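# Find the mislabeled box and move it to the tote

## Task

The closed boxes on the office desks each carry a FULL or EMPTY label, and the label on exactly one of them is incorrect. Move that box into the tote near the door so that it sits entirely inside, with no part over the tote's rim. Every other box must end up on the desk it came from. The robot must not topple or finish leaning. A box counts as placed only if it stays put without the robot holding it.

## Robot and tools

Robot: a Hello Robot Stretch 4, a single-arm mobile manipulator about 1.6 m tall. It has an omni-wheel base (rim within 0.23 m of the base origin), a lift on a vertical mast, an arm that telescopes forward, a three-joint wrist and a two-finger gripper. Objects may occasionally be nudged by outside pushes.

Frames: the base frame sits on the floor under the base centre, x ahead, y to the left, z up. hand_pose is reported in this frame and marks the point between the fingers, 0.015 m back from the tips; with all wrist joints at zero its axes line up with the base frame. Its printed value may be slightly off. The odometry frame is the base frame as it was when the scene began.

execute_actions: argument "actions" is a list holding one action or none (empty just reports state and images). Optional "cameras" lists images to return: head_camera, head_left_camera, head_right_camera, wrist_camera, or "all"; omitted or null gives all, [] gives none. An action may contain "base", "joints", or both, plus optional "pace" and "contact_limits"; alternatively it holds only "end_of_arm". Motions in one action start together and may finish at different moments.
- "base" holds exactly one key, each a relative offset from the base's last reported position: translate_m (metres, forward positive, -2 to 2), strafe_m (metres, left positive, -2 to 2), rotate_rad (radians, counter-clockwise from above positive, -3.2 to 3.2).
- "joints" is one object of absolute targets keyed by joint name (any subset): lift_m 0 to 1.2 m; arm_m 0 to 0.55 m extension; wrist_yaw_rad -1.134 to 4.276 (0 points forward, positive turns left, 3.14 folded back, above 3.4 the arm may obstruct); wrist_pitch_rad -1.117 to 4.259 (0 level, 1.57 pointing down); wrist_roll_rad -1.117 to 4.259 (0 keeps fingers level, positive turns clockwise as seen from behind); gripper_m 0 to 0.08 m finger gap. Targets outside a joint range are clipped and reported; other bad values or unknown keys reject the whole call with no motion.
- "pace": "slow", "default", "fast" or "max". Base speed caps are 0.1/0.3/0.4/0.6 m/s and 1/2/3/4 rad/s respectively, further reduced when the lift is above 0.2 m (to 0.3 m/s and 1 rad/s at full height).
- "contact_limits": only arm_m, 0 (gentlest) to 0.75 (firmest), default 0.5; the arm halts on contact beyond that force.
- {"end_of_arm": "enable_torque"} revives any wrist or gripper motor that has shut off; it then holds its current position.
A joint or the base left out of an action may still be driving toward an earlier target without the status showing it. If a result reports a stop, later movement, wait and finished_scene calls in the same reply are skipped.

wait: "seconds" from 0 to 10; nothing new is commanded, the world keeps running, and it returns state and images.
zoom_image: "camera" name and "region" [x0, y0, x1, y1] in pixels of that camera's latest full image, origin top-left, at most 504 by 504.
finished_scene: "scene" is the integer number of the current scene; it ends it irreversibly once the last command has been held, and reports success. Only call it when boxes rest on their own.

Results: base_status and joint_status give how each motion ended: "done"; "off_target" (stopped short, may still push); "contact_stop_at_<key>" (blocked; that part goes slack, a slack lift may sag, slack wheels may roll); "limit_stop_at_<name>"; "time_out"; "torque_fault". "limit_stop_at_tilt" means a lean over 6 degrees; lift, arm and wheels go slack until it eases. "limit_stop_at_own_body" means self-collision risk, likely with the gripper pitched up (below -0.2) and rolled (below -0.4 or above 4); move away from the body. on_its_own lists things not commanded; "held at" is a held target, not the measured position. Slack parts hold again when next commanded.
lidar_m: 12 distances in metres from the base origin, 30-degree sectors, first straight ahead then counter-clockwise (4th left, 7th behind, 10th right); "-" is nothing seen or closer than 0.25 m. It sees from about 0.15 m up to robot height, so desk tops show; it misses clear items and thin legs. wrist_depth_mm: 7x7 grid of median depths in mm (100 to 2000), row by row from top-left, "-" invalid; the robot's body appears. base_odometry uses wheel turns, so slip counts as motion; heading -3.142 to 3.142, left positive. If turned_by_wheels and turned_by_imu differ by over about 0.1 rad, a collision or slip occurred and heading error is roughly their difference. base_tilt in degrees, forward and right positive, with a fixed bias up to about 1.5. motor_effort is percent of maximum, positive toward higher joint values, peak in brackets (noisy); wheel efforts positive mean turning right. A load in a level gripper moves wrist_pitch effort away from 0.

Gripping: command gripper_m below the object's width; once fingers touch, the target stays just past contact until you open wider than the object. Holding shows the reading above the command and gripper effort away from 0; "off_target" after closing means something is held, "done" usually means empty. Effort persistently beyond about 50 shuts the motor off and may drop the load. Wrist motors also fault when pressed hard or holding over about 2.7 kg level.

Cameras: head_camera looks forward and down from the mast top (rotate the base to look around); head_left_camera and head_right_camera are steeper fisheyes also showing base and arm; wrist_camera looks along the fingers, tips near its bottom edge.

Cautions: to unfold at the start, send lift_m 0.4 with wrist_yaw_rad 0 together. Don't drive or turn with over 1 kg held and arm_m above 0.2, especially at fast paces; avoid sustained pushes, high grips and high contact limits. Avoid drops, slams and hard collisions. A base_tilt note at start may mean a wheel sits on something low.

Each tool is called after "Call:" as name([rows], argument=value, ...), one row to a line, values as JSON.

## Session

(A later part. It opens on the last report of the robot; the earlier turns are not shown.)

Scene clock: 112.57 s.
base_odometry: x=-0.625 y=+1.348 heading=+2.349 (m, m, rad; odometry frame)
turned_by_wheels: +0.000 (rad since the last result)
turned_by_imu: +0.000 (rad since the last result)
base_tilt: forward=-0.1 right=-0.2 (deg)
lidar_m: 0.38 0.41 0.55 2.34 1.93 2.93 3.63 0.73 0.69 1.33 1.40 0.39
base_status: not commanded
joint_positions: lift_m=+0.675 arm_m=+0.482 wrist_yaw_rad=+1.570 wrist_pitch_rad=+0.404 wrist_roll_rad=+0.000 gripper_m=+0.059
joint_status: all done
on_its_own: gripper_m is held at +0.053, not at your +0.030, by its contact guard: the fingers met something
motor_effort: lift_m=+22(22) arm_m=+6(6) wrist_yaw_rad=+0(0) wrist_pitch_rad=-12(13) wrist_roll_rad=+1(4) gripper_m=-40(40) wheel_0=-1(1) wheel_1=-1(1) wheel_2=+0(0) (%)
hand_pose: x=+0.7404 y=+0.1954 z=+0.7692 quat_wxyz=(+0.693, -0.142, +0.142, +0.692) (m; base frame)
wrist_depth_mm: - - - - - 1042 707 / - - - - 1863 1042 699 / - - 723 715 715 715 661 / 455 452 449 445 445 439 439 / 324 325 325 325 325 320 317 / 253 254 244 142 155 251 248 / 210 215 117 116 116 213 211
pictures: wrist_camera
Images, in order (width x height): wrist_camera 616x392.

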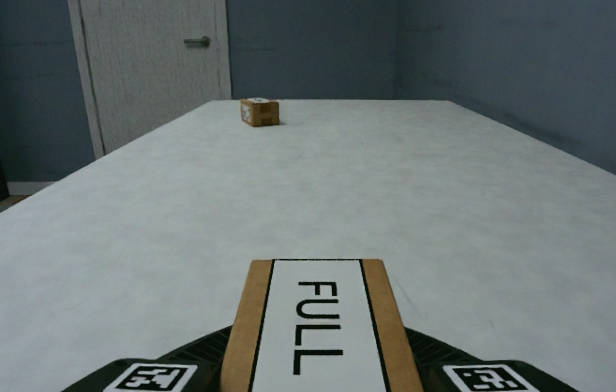

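Call:
execute_actions([
  {"joints":{"lift_m":0.654}},
], cameras=[])

Call:
execute_actions([
  {"joints":{"gripper_m":0.08}},
], cameras=[])

Call:
execute_actions([
  {"joints":{"lift_m":0.73},"pace":"fast"},
], cameras=[])

Call:
execute_actions([
  {"base":{"strafe_m":0.6},"joints":{"arm_m":0.48,"wrist_yaw_rad":1.9},"pace":"fast"},
], cameras=["wrist_camera","head_camera"])

Scene clock: 119.40 s.
base_odometry: x=-0.625 y=+1.348 heading=+2.349 (m, m, rad; odometry frame)
turned_by_wheels: +0.000 (rad since the last result)
turned_by_imu: -0.001 (rad since the last result)
base_tilt: forward=-0.1 right=-0.3 (deg)
lidar_m: 0.37 0.40 0.57 2.34 1.93 2.93 3.64 0.73 0.68 1.34 1.41 0.39
base_status: not commanded
joint_positions: lift_m=+0.654 arm_m=+0.482 wrist_yaw_rad=+1.570 wrist_pitch_rad=+0.404 wrist_roll_rad=+0.000 gripper_m=+0.059
joint_status: all done
on_its_own: gripper_m is held at +0.053, not at your +0.030, by its contact guard: the fingers met something
motor_effort: lift_m=+15(21) arm_m=+6(6) wrist_yaw_rad=+0(2) wrist_pitch_rad=-11(13) wrist_roll_rad=+0(1) gripper_m=-40(40) wheel_0=-1(1) wheel_1=-1(1) wheel_2=+0(0) (%)
hand_pose: x=+0.7404 y=+0.1955 z=+0.7488 quat_wxyz=(+0.693, -0.142, +0.142, +0.692) (m; base frame)
wrist_depth_mm: - - - - - 1025 691 / - - - - 1661 976 707 / - 634 634 627 621 621 627 / 397 394 394 392 389 389 387 / 285 286 283 283 283 279 278 / 220 221 213 142 155 220 218 / 182 188 117 116 116 186 -
pictures: none
No camera images: the call's "cameras" was empty. Leave "cameras" out to get every camera's image.

Scene clock: 120.33 s.
base_odometry: x=-0.625 y=+1.348 heading=+2.349 (m, m, rad; odometry frame)
turned_by_wheels: +0.000 (rad since the last result)
turned_by_imu: +0.000 (rad since the last result)
base_tilt: forward=-0.1 right=-0.3 (deg)
lidar_m: 0.38 0.41 0.57 2.35 1.93 2.92 3.64 0.73 0.67 1.33 1.40 0.39
base_status: not commanded
joint_positions: lift_m=+0.654 arm_m=+0.482 wrist_yaw_rad=+1.570 wrist_pitch_rad=+0.403 wrist_roll_rad=+0.000 gripper_m=+0.080
joint_status: all done
motor_effort: lift_m=+16(15) arm_m=+6(6) wrist_yaw_rad=+1(1) wrist_pitch_rad=-7(11) wrist_roll_rad=+1(2) gripper_m=+2(38) wheel_0=-1(1) wheel_1=-1(1) wheel_2=+0(0) (%)
hand_pose: x=+0.7404 y=+0.1956 z=+0.7490 quat_wxyz=(+0.693, -0.141, +0.142, +0.692) (m; base frame)
wrist_depth_mm: - - - - - 1042 691 / - - - - 1661 991 699 / - 647 634 634 627 627 634 / 397 397 394 392 392 392 389 / 286 286 286 286 285 285 281 / 223 223 214 144 157 220 219 / 187 131 123 118 122 125 -
pictures: none
No camera images: the call's "cameras" was empty. Leave "cameras" out to get every camera's image.

Scene clock: 121.40 s.
base_odometry: x=-0.625 y=+1.348 heading=+2.349 (m, m, rad; odometry frame)
turned_by_wheels: +0.000 (rad since the last result)
turned_by_imu: +0.000 (rad since the last result)
base_tilt: forward=-0.1 right=-0.3 (deg)
lidar_m: 0.37 0.40 0.56 2.36 1.93 2.91 3.62 0.73 0.68 1.34 1.40 0.40
base_status: not commanded
joint_positions: lift_m=+0.730 arm_m=+0.482 wrist_yaw_rad=+1.570 wrist_pitch_rad=+0.403 wrist_roll_rad=+0.000 gripper_m=+0.080
joint_status: all done
motor_effort: lift_m=+20(23) arm_m=+6(6) wrist_yaw_rad=+0(1) wrist_pitch_rad=-7(7) wrist_roll_rad=+1(1) gripper_m=+2(1) wheel_0=-1(1) wheel_1=-1(1) wheel_2=+0(0) (%)
hand_pose: x=+0.7404 y=+0.1956 z=+0.8247 quat_wxyz=(+0.693, -0.141, +0.142, +0.693) (m; base frame)
wrist_depth_mm: - - - - - 1025 691 / - - - - - 1042 707 / - - 904 960 976 904 707 / - 615 621 609 603 609 597 / 439 439 442 439 442 436 436 / 342 343 347 347 343 342 340 / 289 131 209 282 272 125 -
pictures: none
No camera images: the call's "cameras" was empty. Leave "cameras" out to get every camera's image.

Scene clock: 124.13 s.
base_odometry: x=-1.052 y=+0.927 heading=+2.349 (m, m, rad; odometry frame)
turned_by_wheels: +0.000 (rad since the last result)
turned_by_imu: +0.001 (rad since the last result)
base_tilt: forward=+0.0 right=-0.3 (deg)
lidar_m: 0.39 0.42 0.57 1.72 1.40 2.14 3.64 1.59 1.23 1.73 0.56 0.40
base_status: done
joint_positions: lift_m=+0.730 arm_m=+0.481 wrist_yaw_rad=+1.900 wrist_pitch_rad=+0.403 wrist_roll_rad=+0.000 gripper_m=+0.080
joint_status: all done
motor_effort: lift_m=+20(20) arm_m=-5(7) wrist_yaw_rad=-1(7) wrist_pitch_rad=-7(7) wrist_roll_rad=+0(0) gripper_m=+2(1) wheel_0=+2(12) wheel_1=-3(11) wheel_2=+0(4) (%)
hand_pose: x=+0.6714 y=+0.2134 z=+0.8247 quat_wxyz=(+0.570, -0.163, +0.116, +0.797) (m; base frame)
wrist_depth_mm: 1921 1983 1756 1618 1576 1430 1366 / - - 1921 1708 1661 1499 1430 / - - - 1808 1756 1576 1499 / - - - 609 609 609 1397 / 1808 1863 442 445 445 439 439 / 1464 345 347 278 330 342 338 / 289 131 210 266 270 125 -
pictures: head_camera, wrist_camera
Images, in order (width x height): head_camera 420x560, wrist_camera 616x392.

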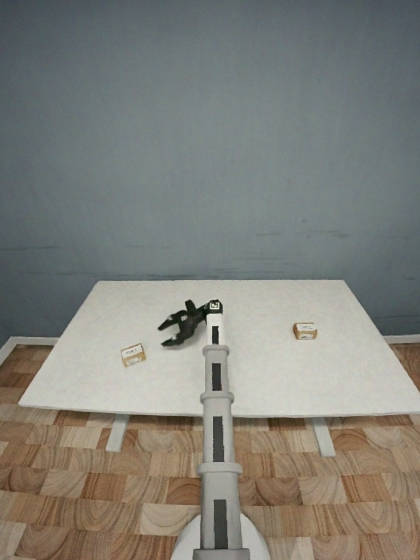

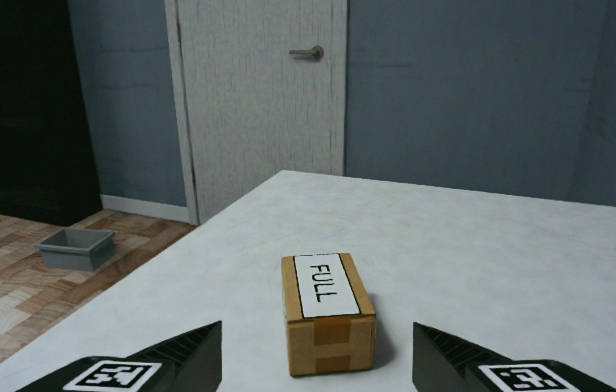

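Call:
execute_actions([
  {"base":{"strafe_m":0.13},"joints":{"arm_m":0.444}},
], cameras=[])

Call:
execute_actions([
  {"joints":{"lift_m":0.654}},
], cameras=["wrist_camera"])

Call:
execute_actions([
  {"joints":{"gripper_m":0.03}},
], cameras=[])

Call:
execute_actions([
  {"joints":{"lift_m":0.675}},
], cameras=["wrist_camera"])

Scene clock: 131.97 s.
base_odometry: x=-1.145 y=+0.836 heading=+2.349 (m, m, rad; odometry frame)
turned_by_wheels: +0.000 (rad since the last result)
turned_by_imu: +0.000 (rad since the last result)
base_tilt: forward=+0.0 right=-0.4 (deg)
lidar_m: 0.41 0.41 0.61 1.61 1.30 2.00 3.62 1.80 1.33 1.75 0.55 0.42
base_status: done
joint_positions: lift_m=+0.730 arm_m=+0.445 wrist_yaw_rad=+1.900 wrist_pitch_rad=+0.403 wrist_roll_rad=+0.000 gripper_m=+0.080
joint_status: all done
motor_effort: lift_m=+20(20) arm_m=-6(8) wrist_yaw_rad=+2(0) wrist_pitch_rad=-7(7) wrist_roll_rad=+0(2) gripper_m=+1(2) wheel_0=-1(8) wheel_1=+0(9) wheel_2=+0(0) (%)
hand_pose: x=+0.6354 y=+0.2134 z=+0.8247 quat_wxyz=(+0.570, -0.163, +0.116, +0.797) (m; base frame)
wrist_depth_mm: 1921 1808 1661 1537 1430 1308 1255 / - 1983 1756 1618 1499 1397 1336 / - - 1863 1708 1576 1464 1397 / - - 1983 1756 1618 1537 1397 / 1808 1983 445 445 442 439 439 / 1499 359 345 349 345 343 338 / 1281 131 180 285 272 125 -
pictures: none
No camera images: the call's "cameras" was empty. Leave "cameras" out to get every camera's image.

Scene clock: 133.27 s.
base_odometry: x=-1.145 y=+0.836 heading=+2.349 (m, m, rad; odometry frame)
turned_by_wheels: +0.000 (rad since the last result)
turned_by_imu: +0.000 (rad since the last result)
base_tilt: forward=+0.0 right=-0.3 (deg)
lidar_m: 0.39 0.44 0.62 1.61 1.29 1.98 3.62 1.81 1.33 1.72 0.56 0.43
base_status: not commanded
joint_positions: lift_m=+0.654 arm_m=+0.445 wrist_yaw_rad=+1.900 wrist_pitch_rad=+0.403 wrist_roll_rad=+0.000 gripper_m=+0.080
joint_status: all done
motor_effort: lift_m=+15(19) arm_m=-6(6) wrist_yaw_rad=+2(1) wrist_pitch_rad=-7(7) wrist_roll_rad=+0(1) gripper_m=+1(1) wheel_0=-1(1) wheel_1=+0(0) wheel_2=+0(1) (%)
hand_pose: x=+0.6354 y=+0.2134 z=+0.7491 quat_wxyz=(+0.570, -0.163, +0.116, +0.797) (m; base frame)
wrist_depth_mm: 1921 1808 1661 1537 1397 1336 1255 / 1983 1983 1756 1576 1464 1397 1308 / - - 1921 1661 1576 1464 1366 / - - 397 397 394 397 392 / 1576 289 287 287 286 285 285 / 224 224 215 145 158 223 220 / 187 131 128 118 120 125 -
pictures: wrist_camera
Images, in order (width x height): wrist_camera 616x392.

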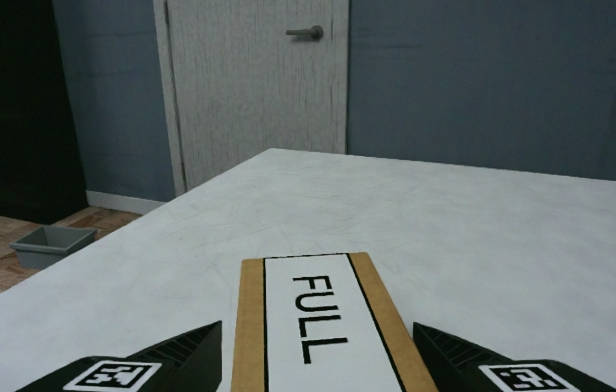

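Scene clock: 134.27 s.
base_odometry: x=-1.145 y=+0.836 heading=+2.349 (m, m, rad; odometry frame)
turned_by_wheels: +0.000 (rad since the last result)
turned_by_imu: +0.000 (rad since the last result)
base_tilt: forward=-0.1 right=-0.4 (deg)
lidar_m: 0.40 0.42 0.62 1.60 1.29 1.99 3.61 1.80 1.32 1.72 0.57 0.42
base_status: not commanded
joint_positions: lift_m=+0.654 arm_m=+0.445 wrist_yaw_rad=+1.900 wrist_pitch_rad=+0.403 wrist_roll_rad=+0.000 gripper_m=+0.059
joint_status: gripper_m off_target (ended at +0.059, target +0.030)
on_its_own: gripper_m is held at +0.053, not at your +0.030, by its contact guard: the fingers met something
motor_effort: lift_m=+14(15) arm_m=-6(6) wrist_yaw_rad=+2(1) wrist_pitch_rad=-7(7) wrist_roll_rad=-1(1) gripper_m=-39(47) wheel_0=-1(1) wheel_1=+0(0) wheel_2=+0(0) (%)
hand_pose: x=+0.6354 y=+0.2134 z=+0.7491 quat_wxyz=(+0.570, -0.163, +0.116, +0.797) (m; base frame)
wrist_depth_mm: 1983 1863 1661 1576 1464 1336 1229 / 1983 1983 1808 1661 1499 1430 1336 / - - 1863 1661 1576 1464 1366 / - - 397 399 397 394 392 / 1618 287 290 287 286 283 283 / 222 224 215 145 158 223 220 / 185 190 119 118 118 188 -
pictures: none
No camera images: the call's "cameras" was empty. Leave "cameras" out to get every camera's image.

Scene clock: 135.07 s.
base_odometry: x=-1.145 y=+0.836 heading=+2.349 (m, m, rad; odometry frame)
turned_by_wheels: +0.000 (rad since the last result)
turned_by_imu: +0.000 (rad since the last result)
base_tilt: forward=-0.1 right=-0.3 (deg)
lidar_m: 0.40 0.42 0.60 1.62 1.28 1.98 3.62 1.81 1.34 1.74 0.56 0.41
base_status: not commanded
joint_positions: lift_m=+0.675 arm_m=+0.445 wrist_yaw_rad=+1.900 wrist_pitch_rad=+0.403 wrist_roll_rad=+0.000 gripper_m=+0.059
joint_status: all done
on_its_own: gripper_m is held at +0.053, not at your +0.030, by its contact guard: the fingers met something
motor_effort: lift_m=+21(23) arm_m=-6(6) wrist_yaw_rad=-2(1) wrist_pitch_rad=-7(7) wrist_roll_rad=+1(1) gripper_m=-39(40) wheel_0=-1(1) wheel_1=+0(0) wheel_2=+0(0) (%)
hand_pose: x=+0.6354 y=+0.2134 z=+0.7696 quat_wxyz=(+0.570, -0.163, +0.116, +0.797) (m; base frame)
wrist_depth_mm: 1921 1863 1708 1499 1430 1366 1281 / - 1921 1756 1576 1499 1464 1308 / - - 1863 1708 1618 1499 1397 / - - 492 452 455 452 449 / 1618 349 330 330 327 325 324 / 256 257 247 145 158 255 254 / 212 218 118 118 118 214 213
pictures: wrist_camera
Images, in order (width x height): wrist_camera 616x392.

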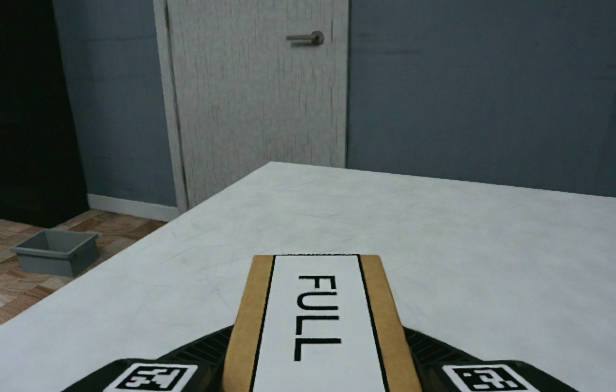

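Call:
execute_actions([
  {"base":{"rotate_rad":2.2},"joints":{"lift_m":0.75,"arm_m":0.05}},
], cameras=[])

Call:
execute_actions([
  {"base":{"translate_m":0.6},"joints":{"lift_m":0.45,"wrist_yaw_rad":0,"wrist_pitch_rad":0.9},"pace":"fast"},
])

Scene clock: 143.37 s.
base_odometry: x=-1.145 y=+0.836 heading=-1.734 (m, m, rad; odometry frame)
turned_by_wheels: +2.200 (rad since the last result)
turned_by_imu: +2.255 (rad since the last result)
base_tilt: forward=-0.2 right=-0.2 (deg)
lidar_m: 1.29 2.25 2.75 1.56 1.32 2.06 0.51 0.42 0.40 0.44 0.71 1.62
base_status: done
joint_positions: lift_m=+0.750 arm_m=+0.051 wrist_yaw_rad=+1.900 wrist_pitch_rad=+0.403 wrist_roll_rad=+0.000 gripper_m=+0.059
joint_status: all done
on_its_own: gripper_m is held at +0.053, not at your +0.030, by its contact guard: the fingers met something
motor_effort: lift_m=+20(23) arm_m=-6(8) wrist_yaw_rad=-1(5) wrist_pitch_rad=-7(8) wrist_roll_rad=+1(1) gripper_m=-40(40) wheel_0=-1(6) wheel_1=-1(8) wheel_2=-2(9) (%)
hand_pose: x=+0.2414 y=+0.2134 z=+0.8447 quat_wxyz=(+0.570, -0.163, +0.116, +0.797) (m; base frame)
wrist_depth_mm: 1756 1983 - - - - - / 1863 1921 - - - - - / 1863 - - - - - - / 1983 - - - - - - / 1921 1921 1983 1983 1983 1983 1921 / 1537 1499 1464 144 158 1537 1499 / 1281 1281 119 118 118 1308 1281
pictures: none
No camera images: the call's "cameras" was empty. Leave "cameras" out to get every camera's image.

Scene clock: 146.27 s.
base_odometry: x=-1.242 y=+0.244 heading=-1.734 (m, m, rad; odometry frame)
turned_by_wheels: +0.000 (rad since the last result)
turned_by_imu: -0.001 (rad since the last result)
base_tilt: forward=-0.1 right=-0.2 (deg)
lidar_m: 0.67 1.50 2.38 2.23 1.72 1.71 0.97 0.78 0.78 1.51 1.19 1.17
base_status: done
joint_positions: lift_m=+0.450 arm_m=+0.051 wrist_yaw_rad=+0.000 wrist_pitch_rad=+0.902 wrist_roll_rad=+0.000 gripper_m=+0.059
joint_status: all done
on_its_own: gripper_m is held at +0.053, not at your +0.030, by its contact guard: the fingers met something
motor_effort: lift_m=+15(19) arm_m=-5(6) wrist_yaw_rad=+1(3) wrist_pitch_rad=-5(6) wrist_roll_rad=+2(1) gripper_m=-40(41) wheel_0=+2(7) wheel_1=+0(7) wheel_2=+0(10) (%)
hand_pose: x=+0.3537 y=-0.0874 z=+0.4616 quat_wxyz=(+0.900, +0.000, +0.436, +0.000) (m; base frame)
wrist_depth_mm: 1281 1205 1078 1182 1008 891 750 / 1118 1098 1060 1060 1042 917 798 / 946 931 842 809 931 931 866 / 809 809 750 788 809 809 798 / 723 723 723 699 732 723 715 / 647 647 640 144 158 640 647 / 597 603 119 118 118 597 591
pictures: head_camera, head_left_camera, head_right_camera, wrist_camera
Images, in order (width x height): head_camera 420x560, head_left_camera 420x672, head_right_camera 420x672, wrist_camera 616x392.

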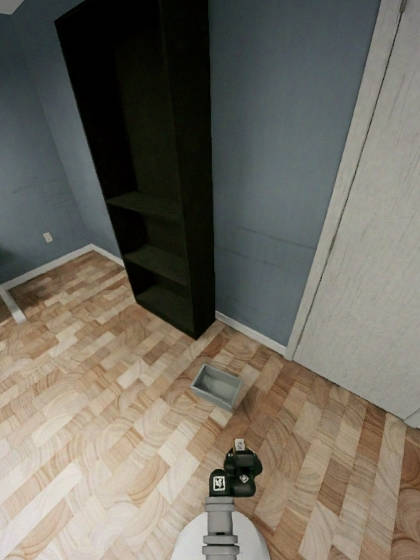

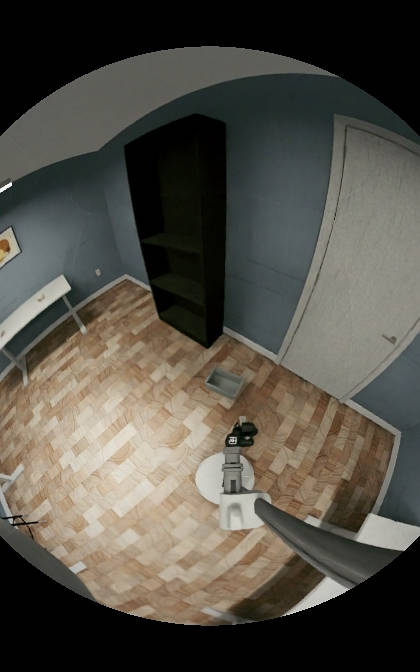

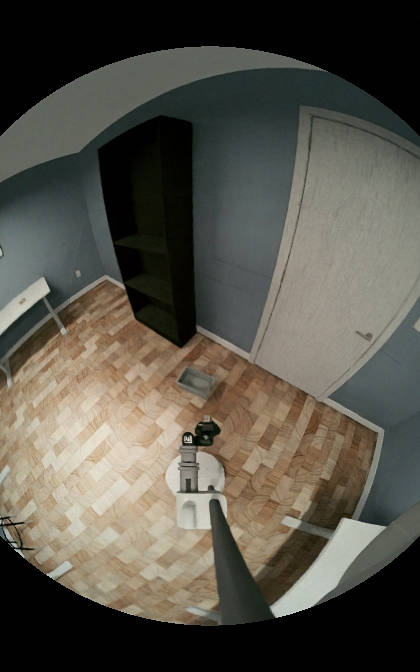

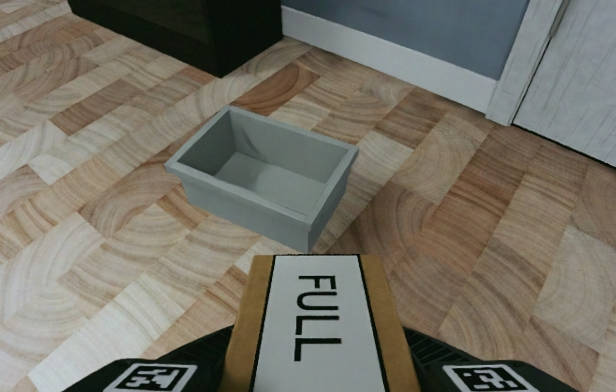

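Call:
execute_actions([
  {"base":{"strafe_m":-0.03},"joints":{"lift_m":0.26,"wrist_yaw_rad":0.95,"arm_m":0.5}},
], cameras=["wrist_camera","head_camera"])

Call:
zoom_image(camera="head_camera", region=[140,310,300,470])

Scene clock: 156.00 s.
base_odometry: x=-1.272 y=+0.248 heading=-1.734 (m, m, rad; odometry frame)
turned_by_wheels: +0.000 (rad since the last result)
turned_by_imu: -0.001 (rad since the last result)
base_tilt: forward=-0.1 right=-0.3 (deg)
lidar_m: 0.72 1.45 2.39 2.25 1.75 1.72 0.97 0.78 0.76 1.48 1.17 1.14
base_status: done
joint_positions: lift_m=+0.260 arm_m=+0.499 wrist_yaw_rad=+0.950 wrist_pitch_rad=+0.902 wrist_roll_rad=+0.000 gripper_m=+0.059
joint_status: all done
on_its_own: gripper_m is held at +0.053, not at your +0.030, by its contact guard: the fingers met something
motor_effort: lift_m=+15(14) arm_m=+6(9) wrist_yaw_rad=+0(8) wrist_pitch_rad=-5(6) wrist_roll_rad=+1(1) gripper_m=-40(40) wheel_0=+2(5) wheel_1=+0(8) wheel_2=+0(4) (%)
hand_pose: x=+0.8177 y=+0.0564 z=+0.2716 quat_wxyz=(+0.800, -0.199, +0.388, +0.412) (m; base frame)
wrist_depth_mm: 904 891 891 878 878 676 445 / 768 750 741 741 732 634 484 / 647 640 640 634 640 597 549 / 564 564 564 559 559 559 554 / 496 500 496 496 500 496 488 / 449 449 330 144 158 445 439 / 407 415 118 118 118 407 407
pictures: head_camera, wrist_camera
Images, in order (width x height): head_camera 420x560, wrist_camera 616x392.

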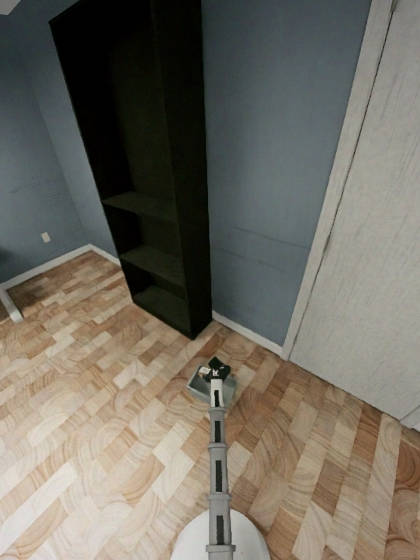

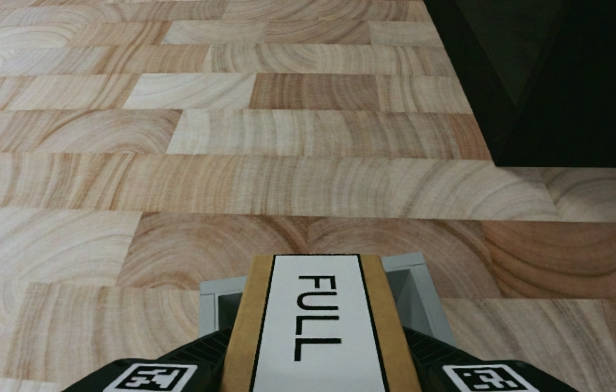

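Region (140, 310, 300, 470) of head_camera's 420x560 image, scaled by 3.150, with more detail than that image has.

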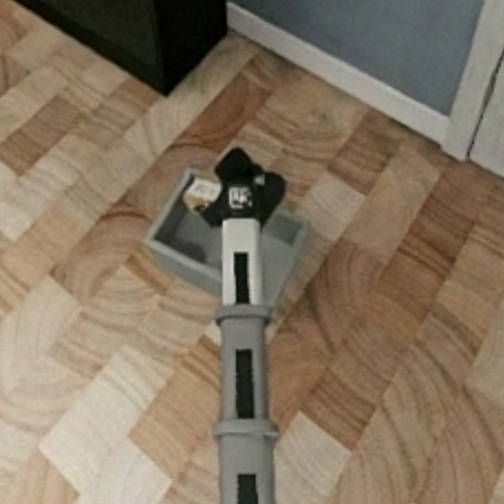

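Call:
execute_actions([
  {"base":{"strafe_m":-0.025},"joints":{"lift_m":0.14}},
], cameras=["wrist_camera"])

Call:
execute_actions([
  {"joints":{"lift_m":0.07},"pace":"slow"},
], cameras=["wrist_camera"])

Scene clock: 162.20 s.
base_odometry: x=-1.297 y=+0.253 heading=-1.734 (m, m, rad; odometry frame)
turned_by_wheels: +0.000 (rad since the last result)
turned_by_imu: -0.001 (rad since the last result)
base_tilt: forward=-0.1 right=-0.2 (deg)
lidar_m: 0.77 1.46 2.43 2.25 1.75 1.74 0.91 0.75 0.74 1.47 1.15 1.13
base_status: done
joint_positions: lift_m=+0.140 arm_m=+0.499 wrist_yaw_rad=+0.950 wrist_pitch_rad=+0.902 wrist_roll_rad=+0.000 gripper_m=+0.059
joint_status: all done
on_its_own: gripper_m is held at +0.053, not at your +0.030, by its contact guard: the fingers met something
motor_effort: lift_m=+15(13) arm_m=+6(6) wrist_yaw_rad=+1(0) wrist_pitch_rad=-5(4) wrist_roll_rad=+1(3) gripper_m=-40(40) wheel_0=-1(11) wheel_1=+1(8) wheel_2=+0(4) (%)
hand_pose: x=+0.8177 y=+0.0564 z=+0.1516 quat_wxyz=(+0.800, -0.199, +0.388, +0.412) (m; base frame)
wrist_depth_mm: 647 640 647 627 627 585 449 / 539 539 530 530 525 512 496 / 466 459 455 452 452 455 452 / 404 382 267 282 286 384 394 / 357 245 309 314 306 235 351 / 319 220 278 145 158 208 315 / 293 182 119 118 118 176 286
pictures: wrist_camera
Images, in order (width x height): wrist_camera 616x392.

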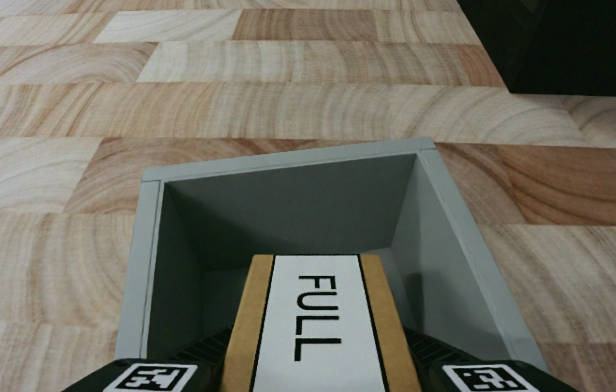

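Scene clock: 163.67 s.
base_odometry: x=-1.297 y=+0.253 heading=-1.734 (m, m, rad; odometry frame)
turned_by_wheels: +0.000 (rad since the last result)
turned_by_imu: +0.000 (rad since the last result)
base_tilt: forward=-0.1 right=-0.3 (deg)
lidar_m: 0.88 1.46 2.44 2.27 1.75 1.74 0.90 0.73 0.74 1.45 1.15 1.13
base_status: not commanded
joint_positions: lift_m=+0.070 arm_m=+0.499 wrist_yaw_rad=+0.950 wrist_pitch_rad=+0.902 wrist_roll_rad=+0.000 gripper_m=+0.059
joint_status: all done
on_its_own: gripper_m is held at +0.053, not at your +0.030, by its contact guard: the fingers met something
motor_effort: lift_m=+15(12) arm_m=+6(6) wrist_yaw_rad=+2(1) wrist_pitch_rad=-5(5) wrist_roll_rad=+0(1) gripper_m=-39(39) wheel_0=-1(1) wheel_1=+1(1) wheel_2=+0(0) (%)
hand_pose: x=+0.8177 y=+0.0564 z=+0.0816 quat_wxyz=(+0.800, -0.199, +0.388, +0.412) (m; base frame)
wrist_depth_mm: 500 488 492 488 488 473 445 / 413 206 208 211 219 212 404 / 353 197 230 240 248 180 349 / 301 187 270 282 285 185 151 / 137 178 270 270 268 190 147 / 121 169 238 145 158 196 150 / 112 139 118 118 118 166 -
pictures: wrist_camera
Images, in order (width x height): wrist_camera 616x392.

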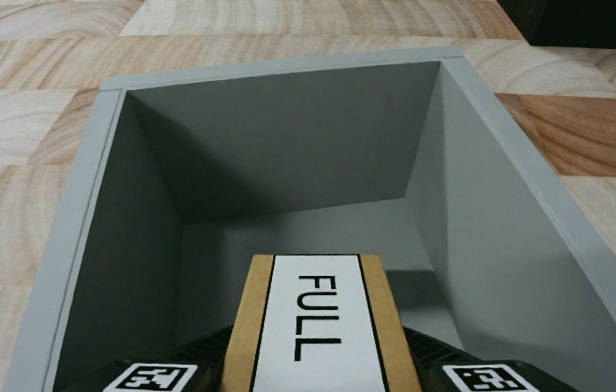

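Call:
execute_actions([
  {"joints":{"lift_m":0.04}},
], cameras=[])

Call:
execute_actions([
  {"joints":{"gripper_m":0.07}},
], cameras=[])

Call:
execute_actions([
  {"joints":{"lift_m":0.25,"wrist_pitch_rad":1.1},"pace":"fast"},
], cameras=["wrist_camera"])

Scene clock: 168.60 s.
base_odometry: x=-1.297 y=+0.253 heading=-1.734 (m, m, rad; odometry frame)
turned_by_wheels: +0.000 (rad since the last result)
turned_by_imu: -0.001 (rad since the last result)
base_tilt: forward=-0.1 right=-0.2 (deg)
lidar_m: 0.79 1.45 2.42 2.27 1.76 1.74 0.92 0.73 0.73 1.46 1.15 1.14
base_status: not commanded
joint_positions: lift_m=+0.040 arm_m=+0.499 wrist_yaw_rad=+0.950 wrist_pitch_rad=+0.901 wrist_roll_rad=+0.000 gripper_m=+0.059
joint_status: all done
on_its_own: gripper_m is held at +0.053, not at your +0.030, by its contact guard: the fingers met something
motor_effort: lift_m=+15(14) arm_m=+6(6) wrist_yaw_rad=+1(0) wrist_pitch_rad=-3(5) wrist_roll_rad=+1(1) gripper_m=-40(40) wheel_0=-1(2) wheel_1=+1(1) wheel_2=-1(0) (%)
hand_pose: x=+0.8177 y=+0.0565 z=+0.0517 quat_wxyz=(+0.801, -0.199, +0.387, +0.412) (m; base frame)
wrist_depth_mm: 430 180 184 191 194 183 421 / 157 188 202 210 217 169 357 / 132 200 230 241 246 175 138 / 119 191 257 264 257 181 141 / 117 182 236 235 235 187 144 / 114 173 208 144 158 193 147 / 113 142 119 118 118 163 -
pictures: none
No camera images: the call's "cameras" was empty. Leave "cameras" out to get every camera's image.

Scene clock: 169.37 s.
base_odometry: x=-1.297 y=+0.253 heading=-1.734 (m, m, rad; odometry frame)
turned_by_wheels: +0.000 (rad since the last result)
turned_by_imu: +0.000 (rad since the last result)
base_tilt: forward=-0.1 right=-0.2 (deg)
lidar_m: 0.79 1.45 2.43 2.27 1.77 1.75 0.92 0.74 0.74 1.46 1.15 1.14
base_status: not commanded
joint_positions: lift_m=+0.040 arm_m=+0.499 wrist_yaw_rad=+0.950 wrist_pitch_rad=+0.901 wrist_roll_rad=+0.000 gripper_m=+0.070
joint_status: all done
motor_effort: lift_m=+15(15) arm_m=+6(6) wrist_yaw_rad=+0(1) wrist_pitch_rad=-4(4) wrist_roll_rad=+2(2) gripper_m=+2(39) wheel_0=-1(1) wheel_1=+1(1) wheel_2=+0(0) (%)
hand_pose: x=+0.8177 y=+0.0565 z=+0.0517 quat_wxyz=(+0.801, -0.199, +0.387, +0.412) (m; base frame)
wrist_depth_mm: 430 179 182 189 193 181 421 / 156 188 202 210 218 170 342 / 132 200 231 241 247 176 137 / 118 191 256 264 258 182 141 / 117 182 236 235 234 187 145 / 114 174 212 158 202 193 147 / 111 134 139 144 142 134 -
pictures: none
No camera images: the call's "cameras" was empty. Leave "cameras" out to get every camera's image.

Scene clock: 170.93 s.
base_odometry: x=-1.297 y=+0.253 heading=-1.734 (m, m, rad; odometry frame)
turned_by_wheels: +0.000 (rad since the last result)
turned_by_imu: +0.000 (rad since the last result)
base_tilt: forward=-0.1 right=-0.2 (deg)
lidar_m: 0.73 1.49 2.44 2.25 1.76 1.74 0.90 0.73 0.73 1.46 1.15 1.14
base_status: not commanded
joint_positions: lift_m=+0.250 arm_m=+0.499 wrist_yaw_rad=+0.950 wrist_pitch_rad=+1.101 wrist_roll_rad=+0.000 gripper_m=+0.070
joint_status: all done
motor_effort: lift_m=+20(21) arm_m=+6(6) wrist_yaw_rad=+0(0) wrist_pitch_rad=-3(3) wrist_roll_rad=+0(1) gripper_m=+1(2) wheel_0=-1(2) wheel_1=+1(1) wheel_2=-1(0) (%)
hand_pose: x=+0.7970 y=+0.0274 z=+0.2384 quat_wxyz=(+0.758, -0.239, +0.465, +0.390) (m; base frame)
wrist_depth_mm: 609 609 603 603 591 574 508 / 554 549 539 544 535 535 539 / 500 500 496 496 488 492 492 / 459 455 347 384 377 452 452 / 424 421 387 418 370 421 418 / 392 394 342 342 375 382 387 / 370 370 145 319 351 135 364
pictures: wrist_camera
Images, in order (width x height): wrist_camera 616x392.

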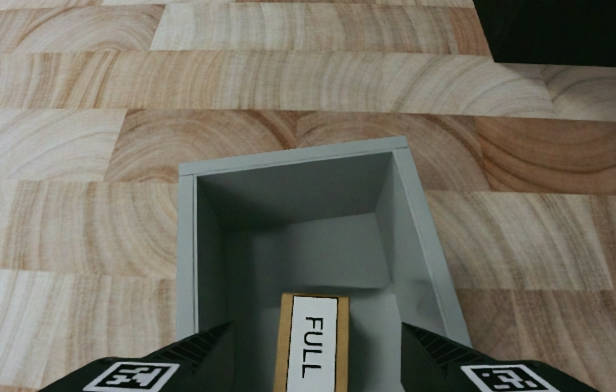

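Call:
finished_scene(scene=1)

The scene is finished: the task was done.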